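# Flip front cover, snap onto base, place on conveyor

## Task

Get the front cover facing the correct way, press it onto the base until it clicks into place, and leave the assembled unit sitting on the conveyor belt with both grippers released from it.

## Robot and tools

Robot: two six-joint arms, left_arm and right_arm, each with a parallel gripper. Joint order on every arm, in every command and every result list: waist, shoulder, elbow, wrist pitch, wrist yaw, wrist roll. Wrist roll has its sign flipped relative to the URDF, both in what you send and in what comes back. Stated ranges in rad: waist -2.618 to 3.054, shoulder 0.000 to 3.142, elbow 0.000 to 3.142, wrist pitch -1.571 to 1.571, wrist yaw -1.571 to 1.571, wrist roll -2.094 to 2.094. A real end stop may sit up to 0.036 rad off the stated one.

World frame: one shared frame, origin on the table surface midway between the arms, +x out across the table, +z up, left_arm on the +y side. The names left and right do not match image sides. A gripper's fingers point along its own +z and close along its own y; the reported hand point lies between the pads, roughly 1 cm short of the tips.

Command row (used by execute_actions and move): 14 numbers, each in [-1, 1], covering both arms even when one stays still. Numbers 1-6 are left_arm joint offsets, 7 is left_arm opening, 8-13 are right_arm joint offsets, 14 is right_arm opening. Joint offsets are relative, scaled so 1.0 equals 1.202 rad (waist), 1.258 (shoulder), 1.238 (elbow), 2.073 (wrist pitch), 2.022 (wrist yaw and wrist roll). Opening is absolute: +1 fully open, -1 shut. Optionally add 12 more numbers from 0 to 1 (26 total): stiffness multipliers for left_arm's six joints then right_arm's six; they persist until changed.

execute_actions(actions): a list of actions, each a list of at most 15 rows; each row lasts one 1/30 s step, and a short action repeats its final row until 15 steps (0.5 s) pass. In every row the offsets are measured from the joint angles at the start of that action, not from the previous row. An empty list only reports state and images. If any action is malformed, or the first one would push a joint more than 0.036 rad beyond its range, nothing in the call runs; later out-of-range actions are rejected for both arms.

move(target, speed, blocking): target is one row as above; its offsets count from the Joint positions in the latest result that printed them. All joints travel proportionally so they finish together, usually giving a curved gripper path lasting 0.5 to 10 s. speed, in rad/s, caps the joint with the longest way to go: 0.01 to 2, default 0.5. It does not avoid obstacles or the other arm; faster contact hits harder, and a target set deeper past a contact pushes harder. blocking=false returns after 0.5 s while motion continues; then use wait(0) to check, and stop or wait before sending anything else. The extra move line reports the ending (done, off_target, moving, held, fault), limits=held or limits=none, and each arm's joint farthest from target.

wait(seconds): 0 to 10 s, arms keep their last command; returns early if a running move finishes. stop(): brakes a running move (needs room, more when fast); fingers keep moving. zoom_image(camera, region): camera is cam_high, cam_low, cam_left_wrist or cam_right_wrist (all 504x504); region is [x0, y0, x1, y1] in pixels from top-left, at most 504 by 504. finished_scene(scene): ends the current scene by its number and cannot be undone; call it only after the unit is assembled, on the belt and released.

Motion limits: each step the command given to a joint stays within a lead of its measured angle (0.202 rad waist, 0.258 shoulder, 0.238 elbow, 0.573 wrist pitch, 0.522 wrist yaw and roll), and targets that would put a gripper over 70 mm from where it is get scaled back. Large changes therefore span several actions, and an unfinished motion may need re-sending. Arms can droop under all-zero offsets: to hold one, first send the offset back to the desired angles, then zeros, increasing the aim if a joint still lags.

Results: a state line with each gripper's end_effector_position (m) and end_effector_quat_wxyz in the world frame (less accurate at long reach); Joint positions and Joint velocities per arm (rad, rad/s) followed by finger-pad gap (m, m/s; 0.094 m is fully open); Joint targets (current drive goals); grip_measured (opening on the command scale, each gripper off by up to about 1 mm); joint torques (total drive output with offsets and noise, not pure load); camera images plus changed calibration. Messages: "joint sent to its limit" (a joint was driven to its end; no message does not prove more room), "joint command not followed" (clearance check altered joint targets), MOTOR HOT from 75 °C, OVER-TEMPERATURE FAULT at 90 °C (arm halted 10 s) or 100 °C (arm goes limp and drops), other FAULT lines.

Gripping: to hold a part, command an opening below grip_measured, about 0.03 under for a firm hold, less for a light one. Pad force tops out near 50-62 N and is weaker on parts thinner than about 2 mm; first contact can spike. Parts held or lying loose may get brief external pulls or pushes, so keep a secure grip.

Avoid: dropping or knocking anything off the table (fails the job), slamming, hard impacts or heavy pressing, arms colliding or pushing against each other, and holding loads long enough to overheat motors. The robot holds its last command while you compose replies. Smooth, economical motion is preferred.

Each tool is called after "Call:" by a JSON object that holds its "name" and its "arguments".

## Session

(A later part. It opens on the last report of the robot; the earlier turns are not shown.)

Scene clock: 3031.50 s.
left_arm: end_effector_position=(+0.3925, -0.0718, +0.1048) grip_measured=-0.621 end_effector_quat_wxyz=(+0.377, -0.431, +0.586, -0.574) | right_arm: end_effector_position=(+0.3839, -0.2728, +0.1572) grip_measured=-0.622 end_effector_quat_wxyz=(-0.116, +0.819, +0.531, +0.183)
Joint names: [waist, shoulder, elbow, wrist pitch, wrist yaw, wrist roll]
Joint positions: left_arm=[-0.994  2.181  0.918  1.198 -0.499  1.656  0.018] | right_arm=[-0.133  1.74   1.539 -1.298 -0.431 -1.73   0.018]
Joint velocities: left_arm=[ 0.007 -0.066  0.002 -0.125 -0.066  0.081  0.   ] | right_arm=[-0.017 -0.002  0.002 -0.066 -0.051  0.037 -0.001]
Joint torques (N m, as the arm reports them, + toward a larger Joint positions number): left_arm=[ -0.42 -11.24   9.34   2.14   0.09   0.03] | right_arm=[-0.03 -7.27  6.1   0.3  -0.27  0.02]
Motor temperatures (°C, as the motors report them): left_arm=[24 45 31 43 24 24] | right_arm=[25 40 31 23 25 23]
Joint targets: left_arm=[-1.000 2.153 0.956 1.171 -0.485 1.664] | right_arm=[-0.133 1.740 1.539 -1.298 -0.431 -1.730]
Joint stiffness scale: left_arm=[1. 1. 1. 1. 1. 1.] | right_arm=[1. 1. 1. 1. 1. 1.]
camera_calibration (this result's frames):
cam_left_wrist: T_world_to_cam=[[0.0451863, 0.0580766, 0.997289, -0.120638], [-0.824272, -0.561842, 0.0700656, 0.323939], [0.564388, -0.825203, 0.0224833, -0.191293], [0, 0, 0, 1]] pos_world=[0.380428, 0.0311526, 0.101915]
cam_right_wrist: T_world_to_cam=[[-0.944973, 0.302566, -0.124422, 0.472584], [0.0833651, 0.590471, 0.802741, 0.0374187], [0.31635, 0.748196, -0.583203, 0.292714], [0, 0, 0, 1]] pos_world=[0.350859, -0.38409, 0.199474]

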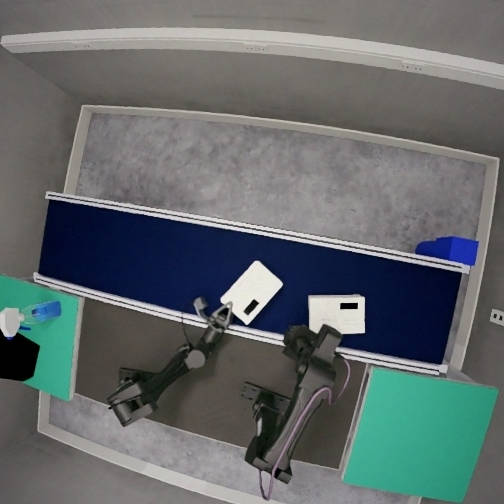

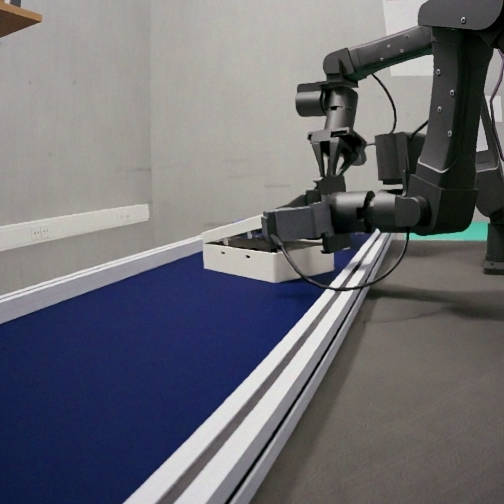

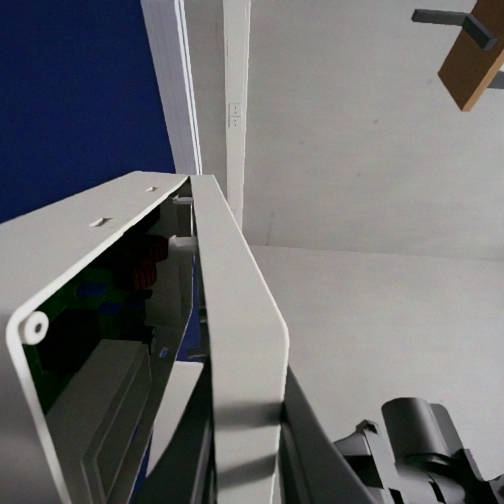

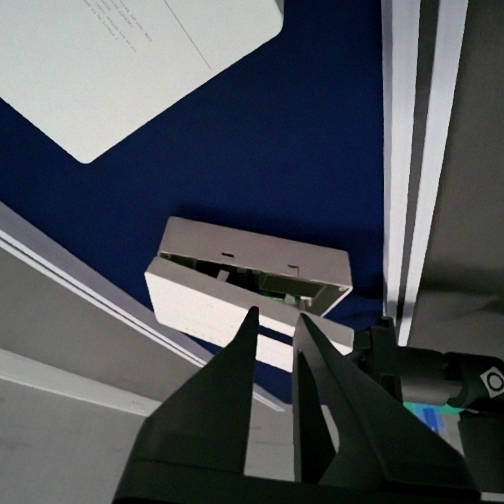

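Call:
{"name": "execute_actions", "arguments": {"actions": [[[-0.005,-0.0243,0.0307,-0.0170,0.007,0.0050,-0.62,0,0,0,0,0,0,-0.62],[-0.005,-0.0263,0.0307,-0.0215,0.007,0.0062,-0.62,0,0,0,0,0,0,-0.62],[-0.005,-0.0283,0.0307,-0.0260,0.007,0.0074,-0.62,0,0,0,0,0,0,-0.62],[-0.005,-0.0303,0.0307,-0.0305,0.007,0.0086,-0.62,0,0,0,0,0,0,-0.62],[-0.005,-0.0323,0.0307,-0.0350,0.007,0.0098,-0.62,0,0,0,0,0,0,-0.62],[-0.005,-0.0343,0.0307,-0.0395,0.007,0.0110,-0.62,0,0,0,0,0,0,-0.62],[-0.005,-0.0363,0.0307,-0.0440,0.007,0.0122,-0.62,0,0,0,0,0,0,-0.62],[-0.005,-0.0383,0.0307,-0.0485,0.007,0.0134,-0.62,0,0,0,0,0,0,-0.62],[-0.005,-0.0403,0.0307,-0.0530,0.007,0.0146,-0.62,0,0,0,0,0,0,-0.62],[-0.005,-0.0423,0.0307,-0.0575,0.007,0.0158,-0.62,0,0,0,0,0,0,-0.62],[-0.005,-0.0443,0.0307,-0.0620,0.007,0.0170,-0.62,0,0,0,0,0,0,-0.62],[-0.005,-0.0463,0.0307,-0.0660,0.007,0.0182,-0.62,0,0,0,0,0,0,-0.62],[-0.005,-0.0485,0.0307,-0.0700,0.007,0.0193,-0.62,0,0,0,0,0,0,-0.62],[-0.005,-0.0485,0.0307,-0.0700,0.007,0.0193,-0.62,0,0,0,0,0,0,-0.62],[-0.005,-0.0485,0.0307,-0.0700,0.007,0.0193,-0.62,0,0,0,0,0,0,-0.62]]]}}

Scene clock: 3050.17 s.
left_arm: end_effector_position=(+0.3908, -0.0705, +0.0947) grip_measured=-0.621 end_effector_quat_wxyz=(+0.364, -0.444, +0.608, -0.549) | right_arm: end_effector_position=(+0.3839, -0.2728, +0.1572) grip_measured=-0.622 end_effector_quat_wxyz=(-0.116, +0.819, +0.531, +0.183)
Joint names: [waist, shoulder, elbow, wrist pitch, wrist yaw, wrist roll]
Joint positions: left_arm=[-0.994  2.148  0.918  1.079 -0.496  1.689  0.018] | right_arm=[-0.133  1.74   1.539 -1.298 -0.431 -1.73   0.018]
Joint velocities: left_arm=[-0.017 -0.066  0.007 -0.168 -0.037  0.022 -0.   ] | right_arm=[-0.012  0.012  0.007 -0.022 -0.022  0.051 -0.   ]
Joint torques (N m, as the arm reports them, + toward a larger Joint positions number): left_arm=[ -0.65 -11.26   9.65   2.12   0.05   0.01] | right_arm=[-0.03 -7.28  6.1   0.3  -0.27  0.02]
Motor temperatures (°C, as the motors report them): left_arm=[24 47 31 42 24 24] | right_arm=[25 40 32 23 25 23]
Joint targets: left_arm=[-1.000 2.120 0.956 1.053 -0.485 1.694] | right_arm=[-0.133 1.740 1.539 -1.298 -0.431 -1.730]
Joint stiffness scale: left_arm=[1. 1. 1. 1. 1. 1.] | right_arm=[1. 1. 1. 1. 1. 1.]
camera_calibration (this result's frames):
cam_left_wrist: T_world_to_cam=[[0.112889, 0.0246387, 0.993302, -0.138989], [-0.817971, -0.565223, 0.106983, 0.317793], [0.564073, -0.82457, -0.0436537, -0.182619], [0, 0, 0, 1]] pos_world=[0.378647, 0.0324666, 0.0960876]
cam_right_wrist: T_world_to_cam=[[-0.944973, 0.302566, -0.124422, 0.472584], [0.0833651, 0.590471, 0.802741, 0.0374187], [0.31635, 0.748196, -0.583203, 0.292714], [0, 0, 0, 1]] pos_world=[0.350859, -0.38409, 0.199474]

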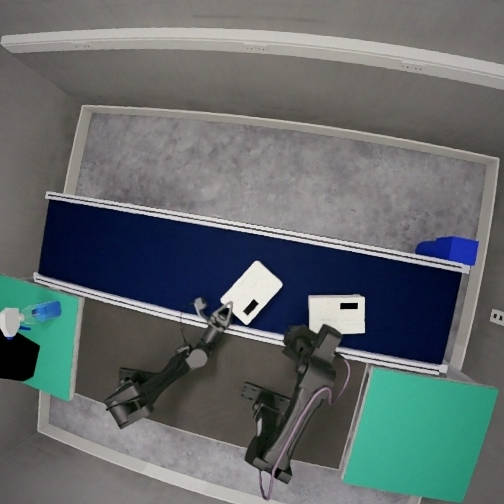

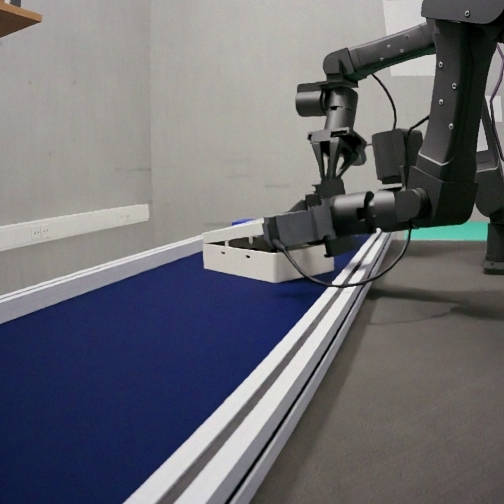

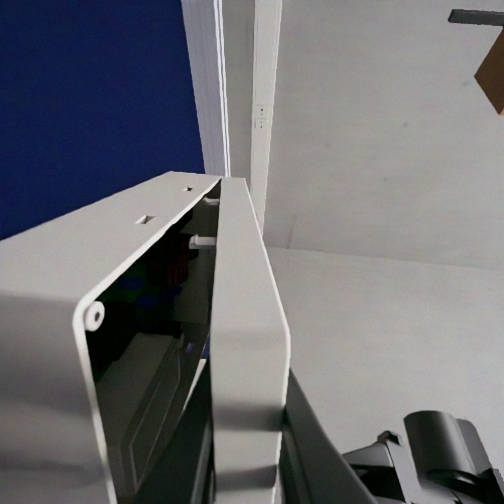

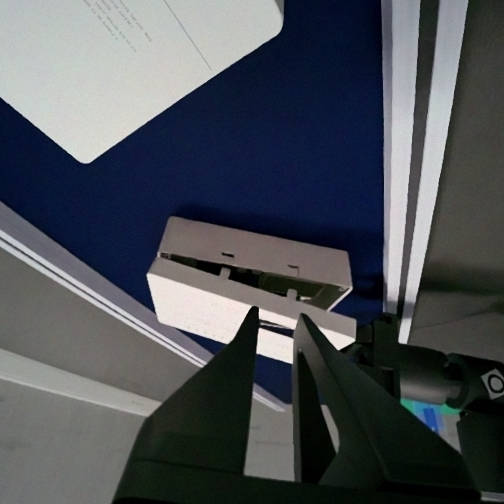

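Call:
{"name": "execute_actions", "arguments": {"actions": [[[-0.005,-0.0103,0.0307,-0.002,0.0055,0.0015,-0.62,0,0,0,0,0,0,-0.62]]]}}

Call:
{"name": "zoom_image", "arguments": {"camera": "cam_low", "region": [190, 200, 290, 290]}}

Call:
{"name": "zoom_image", "arguments": {"camera": "cam_left_wrist", "region": [60, 160, 300, 380]}}

Call:
{"name": "zoom_image", "arguments": {"camera": "cam_right_wrist", "region": [130, 200, 380, 360]}}

Scene clock: 3061.03 s.
left_arm: end_effector_position=(+0.3905, -0.0701, +0.0918) grip_measured=-0.621 end_effector_quat_wxyz=(+0.362, -0.446, +0.611, -0.545) | right_arm: end_effector_position=(+0.3839, -0.2728, +0.1572) grip_measured=-0.622 end_effector_quat_wxyz=(-0.116, +0.819, +0.531, +0.183)
Joint names: [waist, shoulder, elbow, wrist pitch, wrist yaw, wrist roll]
Joint positions: left_arm=[-0.994  2.147  0.918  1.063 -0.496  1.695  0.018] | right_arm=[-0.133  1.74   1.539 -1.298 -0.431 -1.73   0.018]
Joint velocities: left_arm=[ 0.007  0.002  0.002 -0.066 -0.037  0.037  0.   ] | right_arm=[-0.002  0.007  0.002 -0.037  0.037 -0.022  0.   ]
Joint torques (N m, as the arm reports them, + toward a larger Joint positions number): left_arm=[ -0.57 -10.44   9.58   2.27   0.03  -0.01] | right_arm=[-0.03 -7.27  6.08  0.3  -0.27  0.02]
Motor temperatures (°C, as the motors report them): left_arm=[24 48 31 41 24 24] | right_arm=[25 40 32 23 25 23]
Joint targets: left_arm=[-1.000 2.135 0.956 1.075 -0.485 1.692] | right_arm=[-0.133 1.740 1.539 -1.298 -0.431 -1.730]
Joint stiffness scale: left_arm=[1. 1. 1. 1. 1. 1.] | right_arm=[1. 1. 1. 1. 1. 1.]
camera_calibration (this result's frames):
cam_left_wrist: T_world_to_cam=[[0.124636, 0.0192197, 0.992016, -0.140921], [-0.816185, -0.566528, 0.113521, 0.316654], [0.564187, -0.823818, -0.0549232, -0.181155], [0, 0, 0, 1]] pos_world=[0.378218, 0.0328634, 0.0938998]
cam_right_wrist: T_world_to_cam=[[-0.944973, 0.302566, -0.124422, 0.472584], [0.0833651, 0.590471, 0.802741, 0.0374187], [0.31635, 0.748196, -0.583203, 0.292714], [0, 0, 0, 1]] pos_world=[0.350859, -0.38409, 0.199474]

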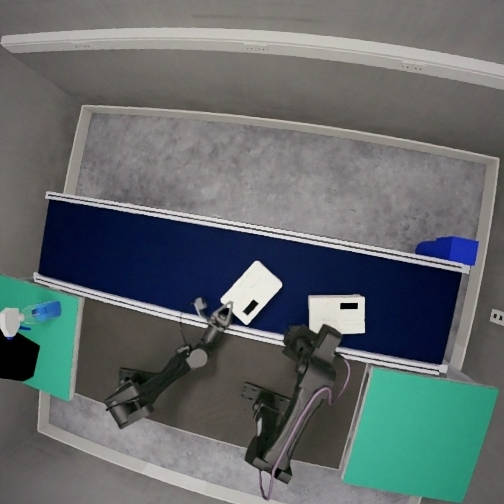

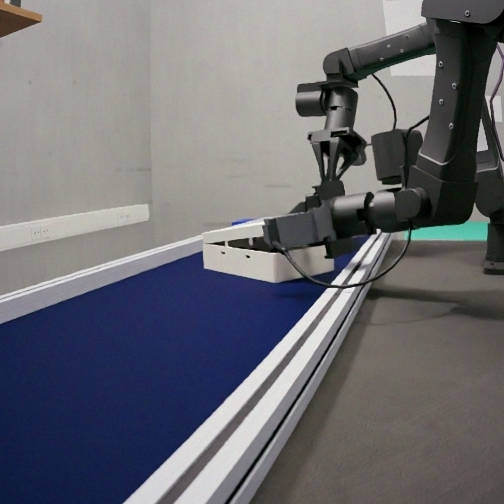

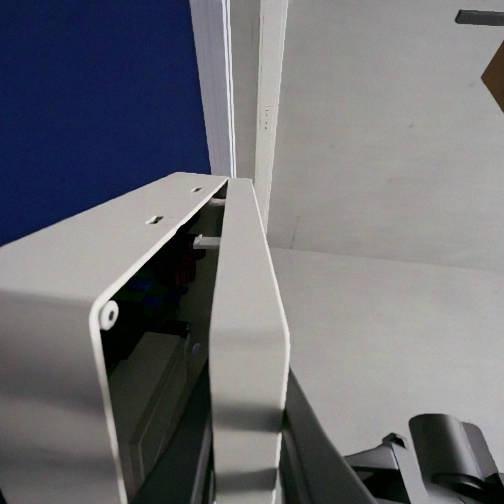

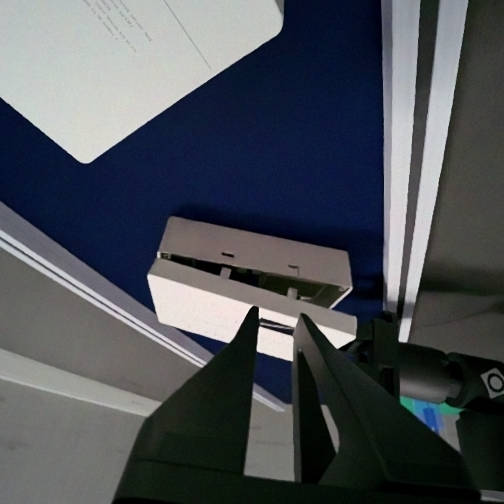

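Region (190, 200, 290, 290) of cam_low's 504x504 image, scaled by 5.040, with more detail than that image has; it fills the top 454 rows of this view, and the rest is white.

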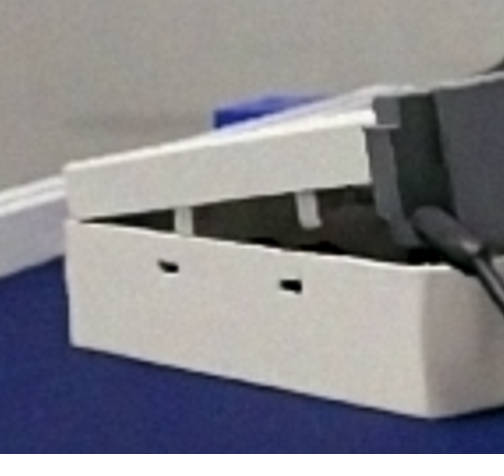

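Region (60, 160, 300, 380) of cam_left_wrist's 504x504 image, scaled by 2.100, with more detail than that image has; it fills the top 462 rows of this view, and the rest is white.

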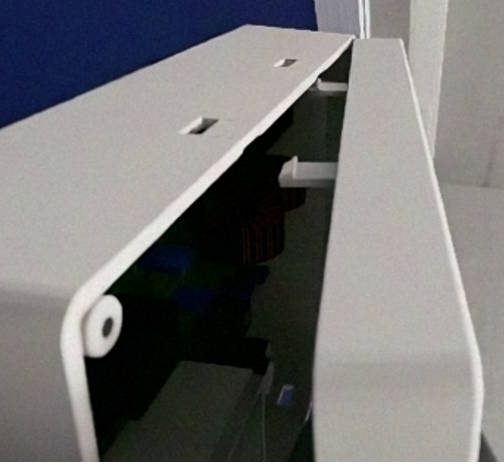

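Region (130, 200, 380, 360) of cam_right_wrist's 504x504 image, scaled by 2.016, with more detail than that image has; it fills the top 323 rows of this view, and the rest is white.

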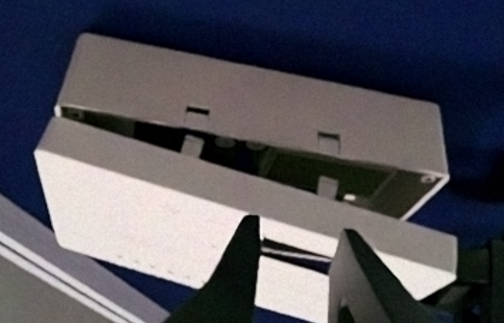

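Call:
{"name": "zoom_image", "arguments": {"camera": "cam_left_wrist", "region": [140, 170, 250, 270]}}

Call:
{"name": "zoom_image", "arguments": {"camera": "cam_right_wrist", "region": [140, 230, 260, 310]}}

Call:
{"name": "zoom_image", "arguments": {"camera": "cam_high", "region": [200, 245, 300, 340]}}

Region (140, 170, 250, 270) of cam_left_wrist's 504x504 image, scaled by 4.582, with more detail than that image has; it fills the top 458 rows of this view, and the rest is white.

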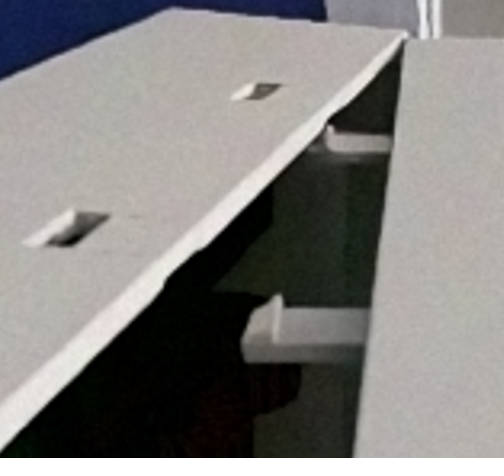

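Region (140, 230, 260, 310) of cam_right_wrist's 504x504 image, scaled by 4.200, with more detail than that image has.

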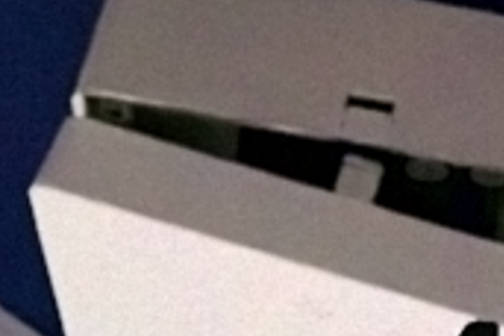

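Region (200, 245, 300, 340) of cam_high's 504x504 image, scaled by 5.040, with more detail than that image has; it fills the top 479 rows of this view, and the rest is white.

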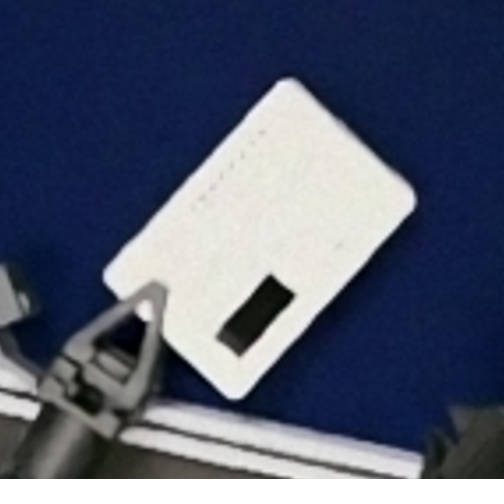

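Call:
{"name": "execute_actions", "arguments": {"actions": [[[-0.005,-0.0095,0.0307,0.0058,0.0055,-0.0040,-0.62,0,0,0,0,0,0,-0.62],[-0.005,-0.0095,0.0307,0.0058,0.0055,-0.0070,-0.62,0,0,0,0,0,0,-0.62],[-0.005,-0.0095,0.0307,0.0058,0.0055,-0.0100,-0.62,0,0,0,0,0,0,-0.62],[-0.005,-0.0095,0.0307,0.0058,0.0055,-0.0125,-0.62,0,0,0,0,0,0,-0.62],[-0.005,-0.0095,0.0307,0.0058,0.0055,-0.0150,-0.62,0,0,0,0,0,0,-0.62],[-0.005,-0.0095,0.0307,0.0058,0.0055,-0.0175,-0.62,0,0,0,0,0,0,-0.62],[-0.005,-0.0095,0.0307,0.0058,0.0055,-0.0200,-0.62,0,0,0,0,0,0,-0.62],[-0.005,-0.0095,0.0307,0.0058,0.0055,-0.0225,-0.62,0,0,0,0,0,0,-0.62],[-0.005,-0.0095,0.0307,0.0058,0.0055,-0.0250,-0.62,0,0,0,0,0,0,-0.62],[-0.005,-0.0095,0.0307,0.0058,0.0055,-0.0275,-0.62,0,0,0,0,0,0,-0.62],[-0.005,-0.0095,0.0307,0.0058,0.0055,-0.0300,-0.62,0,0,0,0,0,0,-0.62],[-0.005,-0.0095,0.0307,0.0058,0.0055,-0.0326,-0.62,0,0,0,0,0,0,-0.62],[-0.005,-0.0095,0.0307,0.0058,0.0055,-0.0326,-0.62,0,0,0,0,0,0,-0.62],[-0.005,-0.0095,0.0307,0.0058,0.0055,-0.0326,-0.62,0,0,0,0,0,0,-0.62],[-0.005,-0.0095,0.0307,0.0058,0.0055,-0.0326,-0.62,0,0,0,0,0,0,-0.62]]]}}

Call:
{"name": "zoom_image", "arguments": {"camera": "cam_right_wrist", "region": [130, 200, 380, 360]}}

Call:
{"name": "zoom_image", "arguments": {"camera": "cam_left_wrist", "region": [120, 150, 260, 280]}}

Call:
{"name": "zoom_image", "arguments": {"camera": "cam_low", "region": [190, 200, 290, 290]}}

Scene clock: 3179.10 s.
left_arm: end_effector_position=(+0.3904, -0.0702, +0.0918) grip_measured=-0.621 end_effector_quat_wxyz=(+0.372, -0.434, +0.620, -0.537) | right_arm: end_effector_position=(+0.3839, -0.2728, +0.1572) grip_measured=-0.622 end_effector_quat_wxyz=(-0.116, +0.819, +0.531, +0.183)
Joint names: [waist, shoulder, elbow, wrist pitch, wrist yaw, wrist roll]
Joint positions: left_arm=[-0.994  2.147  0.918  1.063 -0.495  1.654  0.018] | right_arm=[-0.133  1.74   1.539 -1.298 -0.431 -1.73   0.018]
Joint velocities: left_arm=[-0.017  0.002  0.007 -0.066 -0.051 -0.051 -0.   ] | right_arm=[ 0.007  0.002  0.007  0.007 -0.007 -0.037  0.   ]
Joint torques (N m, as the arm reports them, + toward a larger Joint positions number): left_arm=[ -0.51 -10.49   9.53   2.31   0.04  -0.18] | right_arm=[-0.03 -7.28  6.09  0.3  -0.27  0.02]
Motor temperatures (°C, as the motors report them): left_arm=[24 47 32 42 24 24] | right_arm=[25 40 32 23 25 23]
Joint targets: left_arm=[-1.000 2.135 0.956 1.075 -0.485 1.629] | right_arm=[-0.133 1.740 1.539 -1.298 -0.431 -1.730]
Joint stiffness scale: left_arm=[1. 1. 1. 1. 1. 1.] | right_arm=[1. 1. 1. 1. 1. 1.]
camera_calibration (this result's frames):
cam_left_wrist: T_world_to_cam=[[0.11097, -0.0187452, 0.993647, -0.138382], [-0.821273, -0.564748, 0.0810654, 0.321635], [0.55964, -0.825051, -0.078065, -0.177419], [0, 0, 0, 1]] pos_world=[0.378797, 0.0326685, 0.0975795]
cam_right_wrist: T_world_to_cam=[[-0.944973, 0.302566, -0.124422, 0.472584], [0.0833651, 0.590471, 0.802741, 0.0374187], [0.31635, 0.748196, -0.583203, 0.292714], [0, 0, 0, 1]] pos_world=[0.350859, -0.38409, 0.199474]

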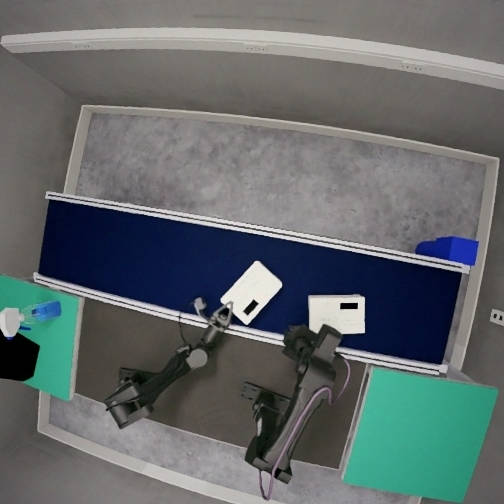

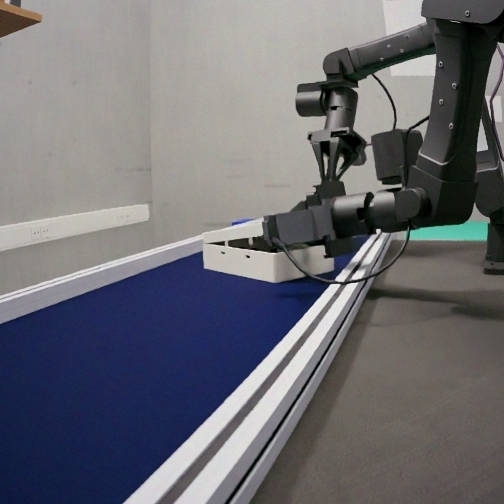

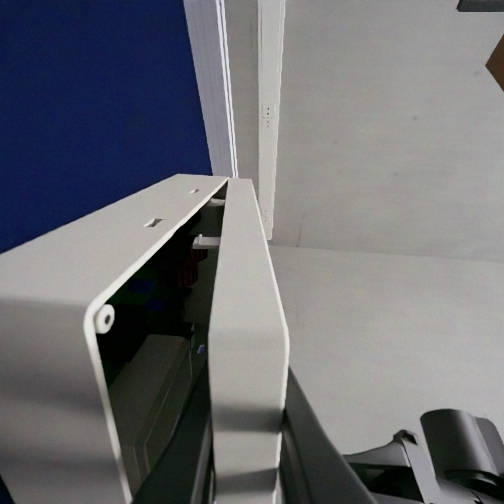

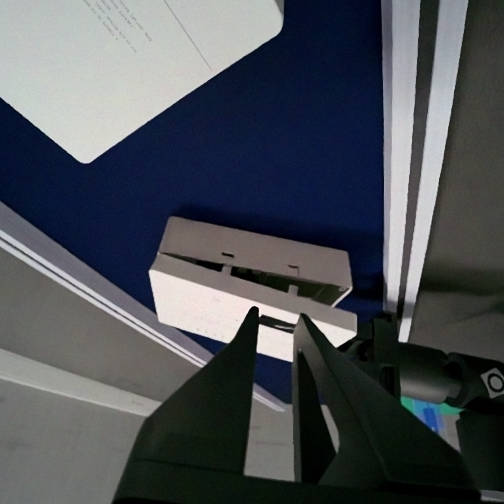

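Region (130, 200, 380, 360) of cam_right_wrist's 504x504 image, scaled by 2.016, with more detail than that image has; it fills the top 323 rows of this view, and the rest is white.

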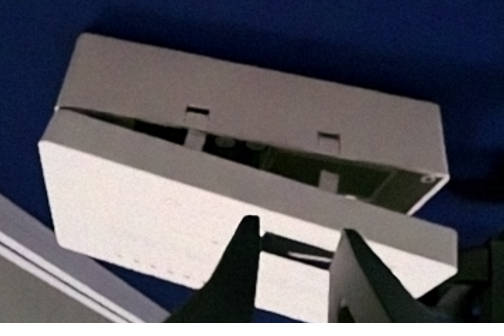

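Region (120, 150, 260, 280) of cam_left_wrist's 504x504 image, scaled by 3.600, with more detail than that image has; it fills the top 468 rows of this view, and the rest is white.

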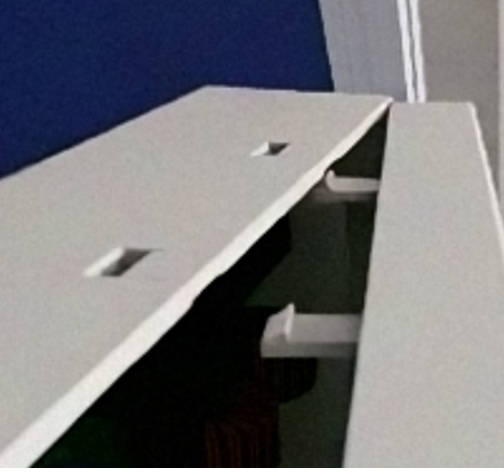

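Region (190, 200, 290, 290) of cam_low's 504x504 image, scaled by 5.040, with more detail than that image has; it fills the top 454 rows of this view, and the rest is white.

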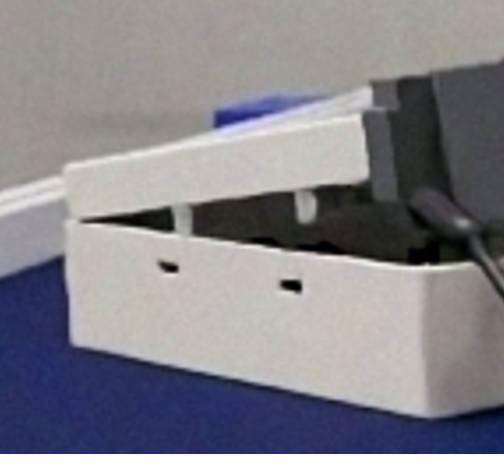

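Call:
{"name": "zoom_image", "arguments": {"camera": "cam_right_wrist", "region": [200, 240, 320, 310]}}

Call:
{"name": "zoom_image", "arguments": {"camera": "cam_right_wrist", "region": [140, 235, 240, 295]}}

Region (200, 240, 320, 310) of cam_right_wrist's 504x504 image, scaled by 4.200, with more detail than that image has; it fills the top 294 rows of this view, and the rest is white.

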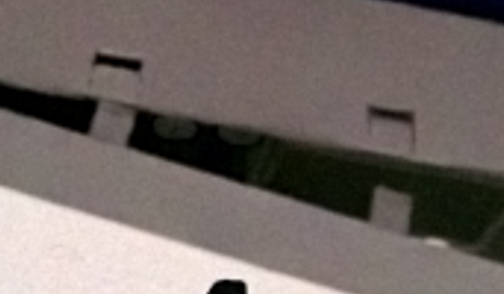

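Region (140, 235, 240, 295) of cam_right_wrist's 504x504 image, scaled by 5.040, with more detail than that image has; it fills the top 302 rows of this view, and the rest is white.

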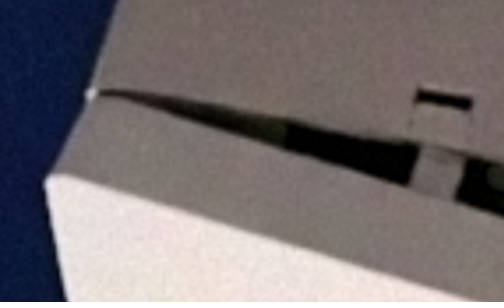

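Call:
{"name": "execute_actions", "arguments": {"actions": [[[-0.003,-0.0095,0.0307,0.0058,0.005,-0.0080,-0.62,0,0,0,0,0,0,-0.62],[-0.001,-0.0095,0.0307,0.0058,0.005,-0.0060,-0.62,0,0,0,0,0,0,-0.62],[0.001,-0.0095,0.0307,0.0058,0.005,-0.0045,-0.62,0,0,0,0,0,0,-0.62],[0.003,-0.0095,0.0307,0.0058,0.005,-0.0045,-0.62,0,0,0,0,0,0,-0.62],[0.005,-0.0095,0.0307,0.0058,0.005,-0.0045,-0.62,0,0,0,0,0,0,-0.62],[0.0065,-0.0095,0.0307,0.0058,0.005,-0.0045,-0.62,0,0,0,0,0,0,-0.62],[0.008,-0.0095,0.0307,0.0058,0.005,-0.0045,-0.62,0,0,0,0,0,0,-0.62],[0.0095,-0.0095,0.0307,0.0058,0.005,-0.0045,-0.62,0,0,0,0,0,0,-0.62],[0.011,-0.0095,0.0307,0.0058,0.005,-0.0045,-0.62,0,0,0,0,0,0,-0.62],[0.012,-0.0095,0.0307,0.0058,0.005,-0.0045,-0.62,0,0,0,0,0,0,-0.62],[0.013,-0.0095,0.0307,0.0058,0.005,-0.0045,-0.62,0,0,0,0,0,0,-0.62],[0.014,-0.0095,0.0307,0.0058,0.005,-0.0045,-0.62,0,0,0,0,0,0,-0.62],[0.014,-0.0095,0.0307,0.0058,0.005,-0.0045,-0.62,0,0,0,0,0,0,-0.62],[0.014,-0.0095,0.0307,0.0058,0.005,-0.0045,-0.62,0,0,0,0,0,0,-0.62],[0.014,-0.0095,0.0307,0.0058,0.005,-0.0045,-0.62,0,0,0,0,0,0,-0.62]]]}}

Call:
{"name": "zoom_image", "arguments": {"camera": "cam_left_wrist", "region": [120, 150, 260, 280]}}

Call:
{"name": "zoom_image", "arguments": {"camera": "cam_right_wrist", "region": [130, 200, 380, 360]}}

Scene clock: 3297.23 s.
left_arm: end_effector_position=(+0.3923, -0.0681, +0.0918) grip_measured=-0.621 end_effector_quat_wxyz=(+0.374, -0.434, +0.620, -0.536) | right_arm: end_effector_position=(+0.3839, -0.2728, +0.1572) grip_measured=-0.622 end_effector_quat_wxyz=(-0.116, +0.819, +0.531, +0.183)
Joint names: [waist, shoulder, elbow, wrist pitch, wrist yaw, wrist roll]
Joint positions: left_arm=[-0.988  2.147  0.918  1.063 -0.493  1.651  0.018] | right_arm=[-0.133  1.74   1.539 -1.298 -0.431 -1.73   0.018]
Joint velocities: left_arm=[ 0.017  0.022 -0.007 -0.022 -0.022 -0.051  0.   ] | right_arm=[-0.002  0.002  0.002 -0.051  0.007  0.037  0.001]
Joint torques (N m, as the arm reports them, + toward a larger Joint positions number): left_arm=[  0.89 -10.47   9.56   2.29  -0.02  -0.05] | right_arm=[-0.03 -7.27  6.09  0.3  -0.27  0.02]
Motor temperatures (°C, as the motors report them): left_arm=[24 47 32 42 24 24] | right_arm=[25 39 32 23 25 23]
Joint targets: left_arm=[-0.977 2.135 0.956 1.075 -0.486 1.645] | right_arm=[-0.133 1.740 1.539 -1.298 -0.431 -1.730]
Joint stiffness scale: left_arm=[1. 1. 1. 1. 1. 1.] | right_arm=[1. 1. 1. 1. 1. 1.]
camera_calibration (this result's frames):
cam_left_wrist: T_world_to_cam=[[0.110285, -0.0209377, 0.993679, -0.138409], [-0.819406, -0.567746, 0.0789804, 0.323681], [0.562504, -0.822938, -0.0797704, -0.17757], [0, 0, 0, 1]] pos_world=[0.380374, 0.0347418, 0.0978046]
cam_right_wrist: T_world_to_cam=[[-0.944973, 0.302566, -0.124422, 0.472584], [0.0833651, 0.590471, 0.802741, 0.0374187], [0.31635, 0.748196, -0.583203, 0.292714], [0, 0, 0, 1]] pos_world=[0.350859, -0.38409, 0.199474]

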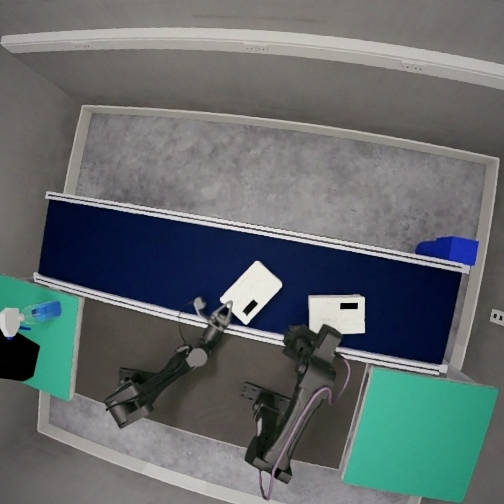

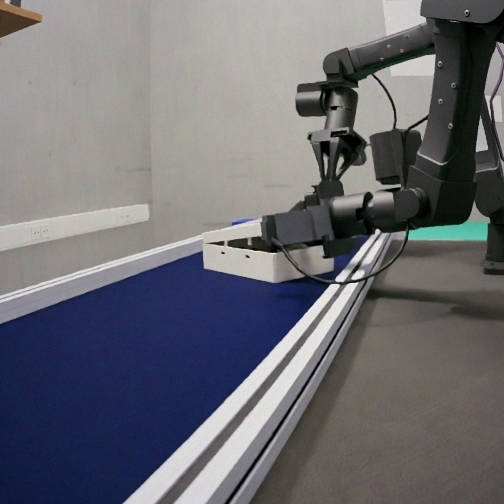

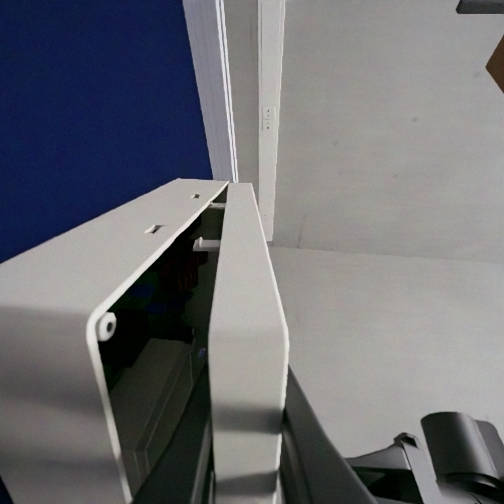

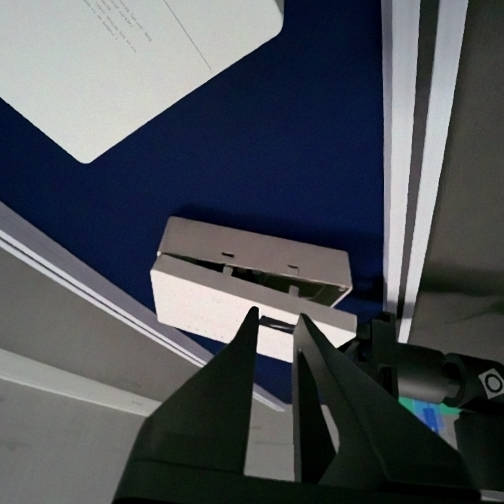

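Region (120, 150, 260, 280) of cam_left_wrist's 504x504 image, scaled by 3.600, with more detail than that image has; it fills the top 468 rows of this view, and the rest is white.

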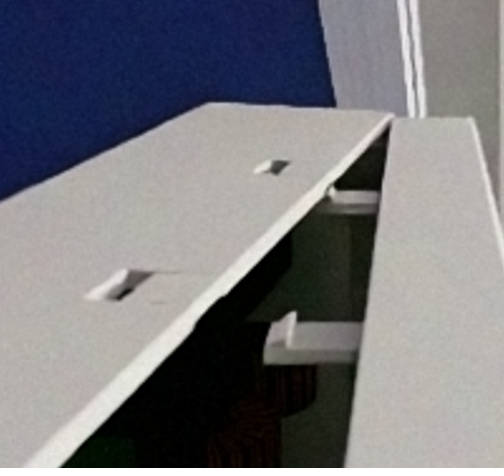

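Region (130, 200, 380, 360) of cam_right_wrist's 504x504 image, scaled by 2.016, with more detail than that image has; it fills the top 323 rows of this view, and the rest is white.

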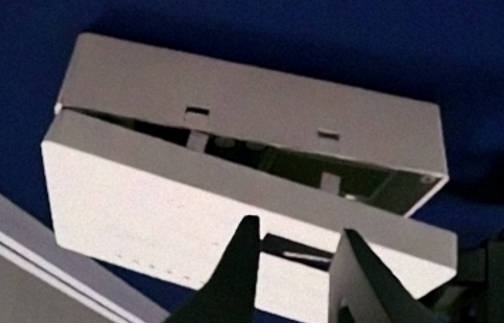

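Call:
{"name": "execute_actions", "arguments": {"actions": [[[0.005,-0.0095,0.0307,0.0058,0.0035,-0.003,-0.60,0,0,0,0,0,0,-0.62],[0.005,-0.0095,0.0307,0.0058,0.0035,-0.003,-0.58,0,0,0,0,0,0,-0.62],[0.005,-0.0095,0.0307,0.0058,0.0035,-0.003,-0.56,0,0,0,0,0,0,-0.62],[0.005,-0.0095,0.0307,0.0058,0.0035,-0.003,-0.54,0,0,0,0,0,0,-0.62],[0.005,-0.0095,0.0307,0.0058,0.0035,-0.003,-0.52,0,0,0,0,0,0,-0.62],[0.005,-0.0095,0.0307,0.0058,0.0035,-0.003,-0.50,0,0,0,0,0,0,-0.62],[0.005,-0.0095,0.0307,0.0058,0.0035,-0.003,-0.48,0,0,0,0,0,0,-0.62],[0.005,-0.0095,0.0307,0.0058,0.0035,-0.003,-0.46,0,0,0,0,0,0,-0.62],[0.005,-0.0095,0.0307,0.0058,0.0035,-0.003,-0.44,0,0,0,0,0,0,-0.62],[0.005,-0.0095,0.0307,0.0058,0.0035,-0.003,-0.42,0,0,0,0,0,0,-0.62],[0.005,-0.0095,0.0307,0.0058,0.0035,-0.003,-0.40,0,0,0,0,0,0,-0.62],[0.005,-0.0095,0.0307,0.0058,0.0035,-0.003,-0.385,0,0,0,0,0,0,-0.62],[0.005,-0.0095,0.0307,0.0058,0.0035,-0.003,-0.37,0,0,0,0,0,0,-0.62],[0.005,-0.0095,0.0307,0.0058,0.0035,-0.003,-0.36,0,0,0,0,0,0,-0.62],[0.005,-0.0095,0.0307,0.0058,0.0035,-0.003,-0.35,0,0,0,0,0,0,-0.62]]]}}

Call:
{"name": "zoom_image", "arguments": {"camera": "cam_left_wrist", "region": [80, 150, 260, 320]}}

Call:
{"name": "zoom_image", "arguments": {"camera": "cam_right_wrist", "region": [130, 200, 380, 360]}}

Call:
{"name": "zoom_image", "arguments": {"camera": "cam_low", "region": [190, 190, 350, 290]}}

Scene clock: 3355.90 s.
left_arm: end_effector_position=(+0.3926, -0.0678, +0.0918) grip_measured=-0.357 end_effector_quat_wxyz=(+0.374, -0.434, +0.620, -0.536) | right_arm: end_effector_position=(+0.3839, -0.2728, +0.1572) grip_measured=-0.622 end_effector_quat_wxyz=(-0.116, +0.819, +0.531, +0.183)
Joint names: [waist, shoulder, elbow, wrist pitch, wrist yaw, wrist roll]
Joint positions: left_arm=[-0.987  2.147  0.918  1.063 -0.493  1.651  0.03 ] | right_arm=[-0.133  1.74   1.539 -1.298 -0.431 -1.73   0.018]
Joint velocities: left_arm=[ 0.017 -0.012 -0.022  0.022 -0.066 -0.081  0.01 ] | right_arm=[ 0.002  0.017 -0.002  0.007  0.007  0.051 -0.   ]
Joint torques (N m, as the arm reports them, + toward a larger Joint positions number): left_arm=[  0.44 -10.49   9.56   2.28  -0.02  -0.07] | right_arm=[-0.03 -7.27  6.09  0.3  -0.27  0.02]
Motor temperatures (°C, as the motors report them): left_arm=[24 47 32 42 24 24] | right_arm=[25 39 32 23 25 23]
Joint targets: left_arm=[-0.982 2.135 0.956 1.075 -0.486 1.645] | right_arm=[-0.133 1.740 1.539 -1.298 -0.431 -1.730]
Joint stiffness scale: left_arm=[1. 1. 1. 1. 1. 1.] | right_arm=[1. 1. 1. 1. 1. 1.]
camera_calibration (this result's frames):
cam_left_wrist: T_world_to_cam=[[0.110301, -0.0208535, 0.993679, -0.138431], [-0.818973, -0.568371, 0.0789804, 0.323859], [0.563131, -0.822508, -0.0797704, -0.177674], [0, 0, 0, 1]] pos_world=[0.380554, 0.035047, 0.0978046]
cam_right_wrist: T_world_to_cam=[[-0.944973, 0.302566, -0.124422, 0.472584], [0.0833651, 0.590471, 0.802741, 0.0374187], [0.31635, 0.748196, -0.583203, 0.292714], [0, 0, 0, 1]] pos_world=[0.350859, -0.38409, 0.199474]

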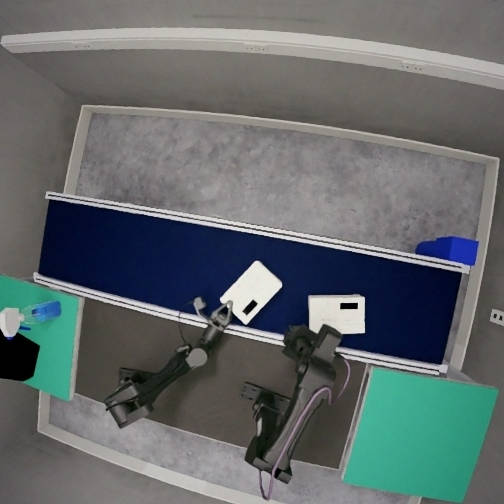

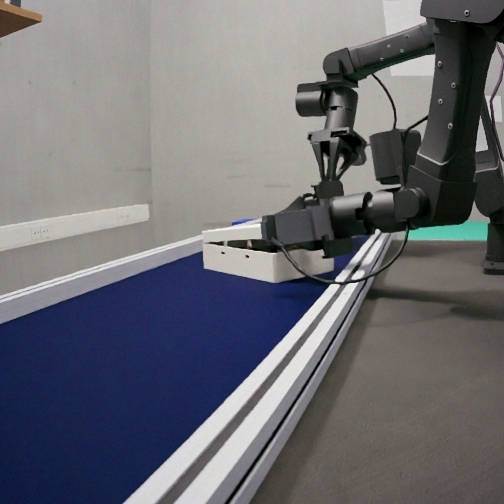

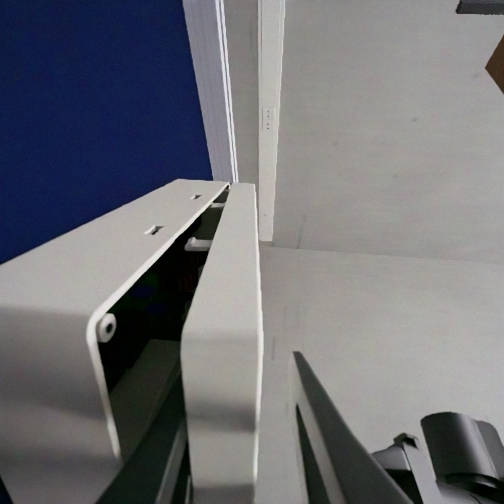

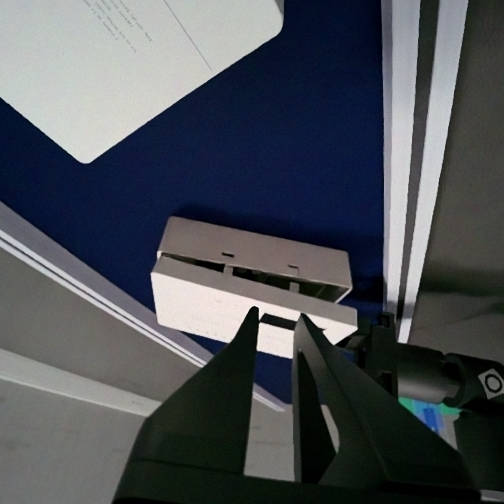

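Region (80, 150, 260, 320) of cam_left_wrist's 504x504 image, scaled by 2.800, with more detail than that image has.

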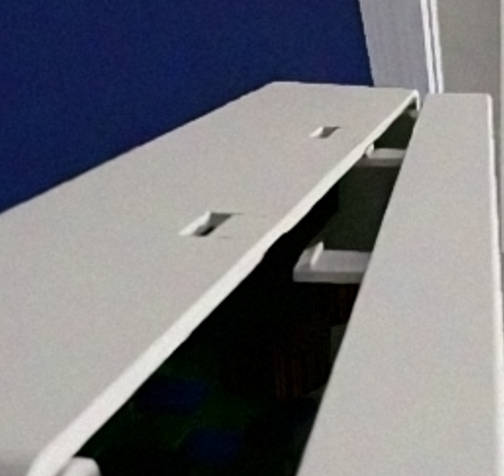

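Region (130, 200, 380, 360) of cam_right_wrist's 504x504 image, scaled by 2.016, with more detail than that image has; it fills the top 323 rows of this view, and the rest is white.

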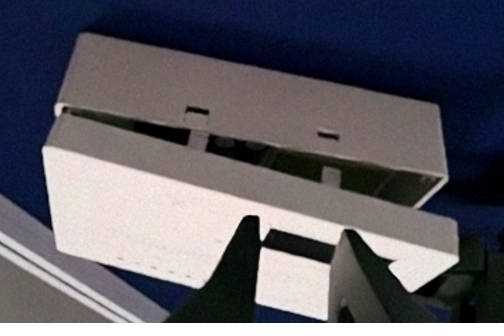

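Region (190, 190, 350, 290) of cam_low's 504x504 image, scaled by 3.150, with more detail than that image has; it fills the top 315 rows of this view, and the rest is white.

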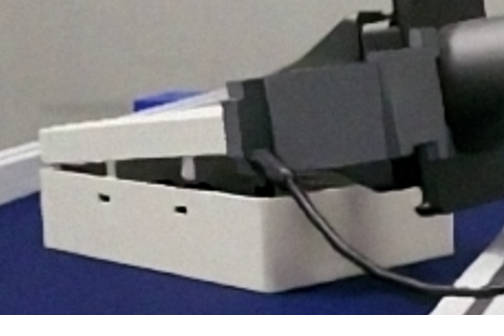

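Call:
{"name": "execute_actions", "arguments": {"actions": []}}

Scene clock: 3401.13 s.
left_arm: end_effector_position=(+0.3926, -0.0678, +0.0918) grip_measured=-0.352 end_effector_quat_wxyz=(+0.374, -0.434, +0.620, -0.536) | right_arm: end_effector_position=(+0.3839, -0.2728, +0.1572) grip_measured=-0.622 end_effector_quat_wxyz=(-0.116, +0.819, +0.531, +0.183)
Joint names: [waist, shoulder, elbow, wrist pitch, wrist yaw, wrist roll]
Joint positions: left_arm=[-0.987  2.147  0.918  1.063 -0.493  1.651  0.03 ] | right_arm=[-0.133  1.74   1.539 -1.298 -0.431 -1.73   0.018]
Joint velocities: left_arm=[-0.012  0.002  0.012 -0.007 -0.022 -0.022 -0.001] | right_arm=[-0.002 -0.012 -0.007 -0.022  0.037  0.051  0.001]
Joint torques (N m, as the arm reports them, + toward a larger Joint positions number): left_arm=[  0.4  -10.51   9.65   2.28  -0.01  -0.04] | right_arm=[-0.03 -7.27  6.09  0.3  -0.27  0.02]
Motor temperatures (°C, as the motors report them): left_arm=[24 47 32 42 24 24] | right_arm=[25 39 32 23 25 23]
Joint targets: left_arm=[-0.982 2.135 0.956 1.075 -0.486 1.645] | right_arm=[-0.133 1.740 1.539 -1.298 -0.431 -1.730]
Joint stiffness scale: left_arm=[1. 1. 1. 1. 1. 1.] | right_arm=[1. 1. 1. 1. 1. 1.]
camera_calibration (this result's frames):
cam_left_wrist: T_world_to_cam=[[0.110301, -0.0208535, 0.993679, -0.138431], [-0.818973, -0.568371, 0.0789804, 0.323859], [0.563131, -0.822508, -0.0797704, -0.177674], [0, 0, 0, 1]] pos_world=[0.380554, 0.035047, 0.0978046]
cam_right_wrist: T_world_to_cam=[[-0.944973, 0.302566, -0.124422, 0.472584], [0.0833651, 0.590471, 0.802741, 0.0374187], [0.31635, 0.748196, -0.583203, 0.292714], [0, 0, 0, 1]] pos_world=[0.350859, -0.38409, 0.199474]

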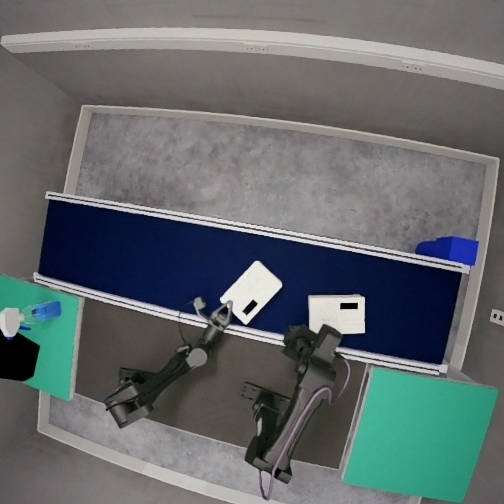

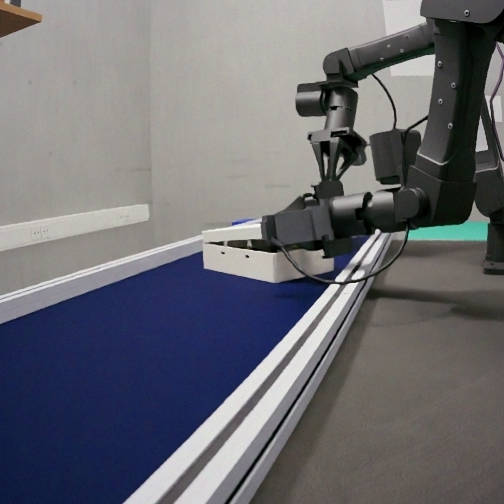

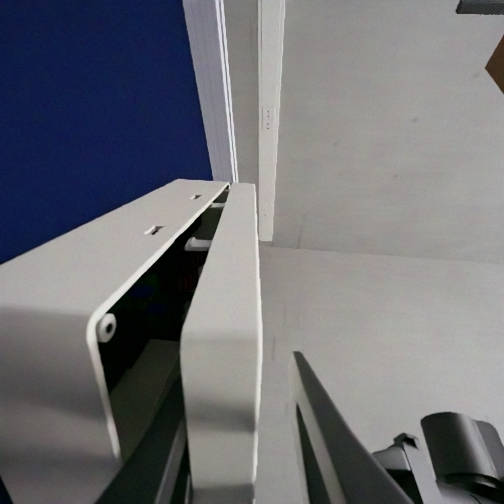

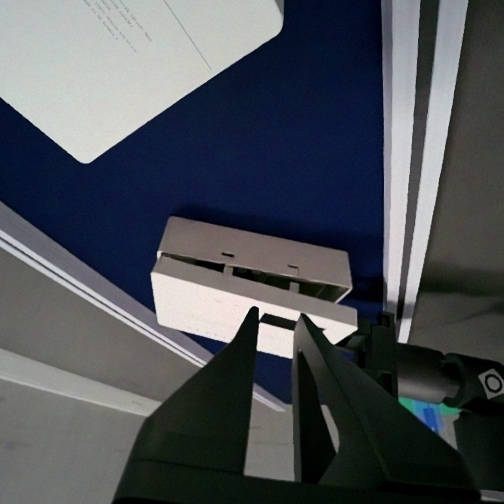

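Call:
{"name": "zoom_image", "arguments": {"camera": "cam_right_wrist", "region": [130, 200, 380, 360]}}

Call:
{"name": "zoom_image", "arguments": {"camera": "cam_left_wrist", "region": [80, 150, 280, 350]}}

Call:
{"name": "zoom_image", "arguments": {"camera": "cam_low", "region": [190, 200, 350, 300]}}

Region (130, 200, 380, 360) of cam_right_wrist's 504x504 image, scaled by 2.016, with more detail than that image has; it fills the top 323 rows of this view, and the rest is white.

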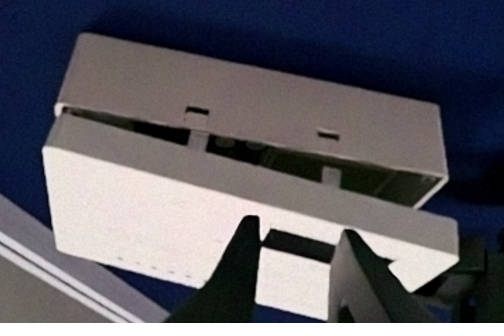

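Region (80, 150, 280, 350) of cam_left_wrist's 504x504 image, scaled by 2.520, with more detail than that image has.

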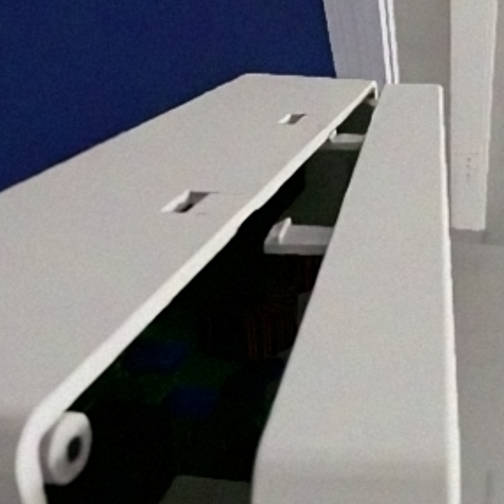

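Region (190, 200, 350, 300) of cam_low's 504x504 image, scaled by 3.150, with more detail than that image has; it fills the top 315 rows of this view, and the rest is white.

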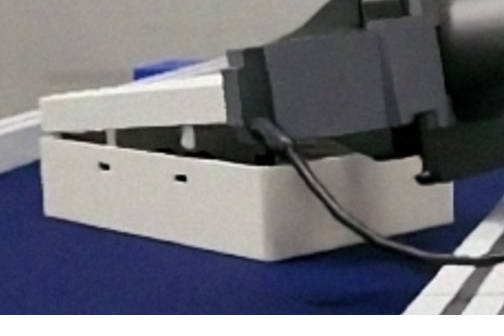

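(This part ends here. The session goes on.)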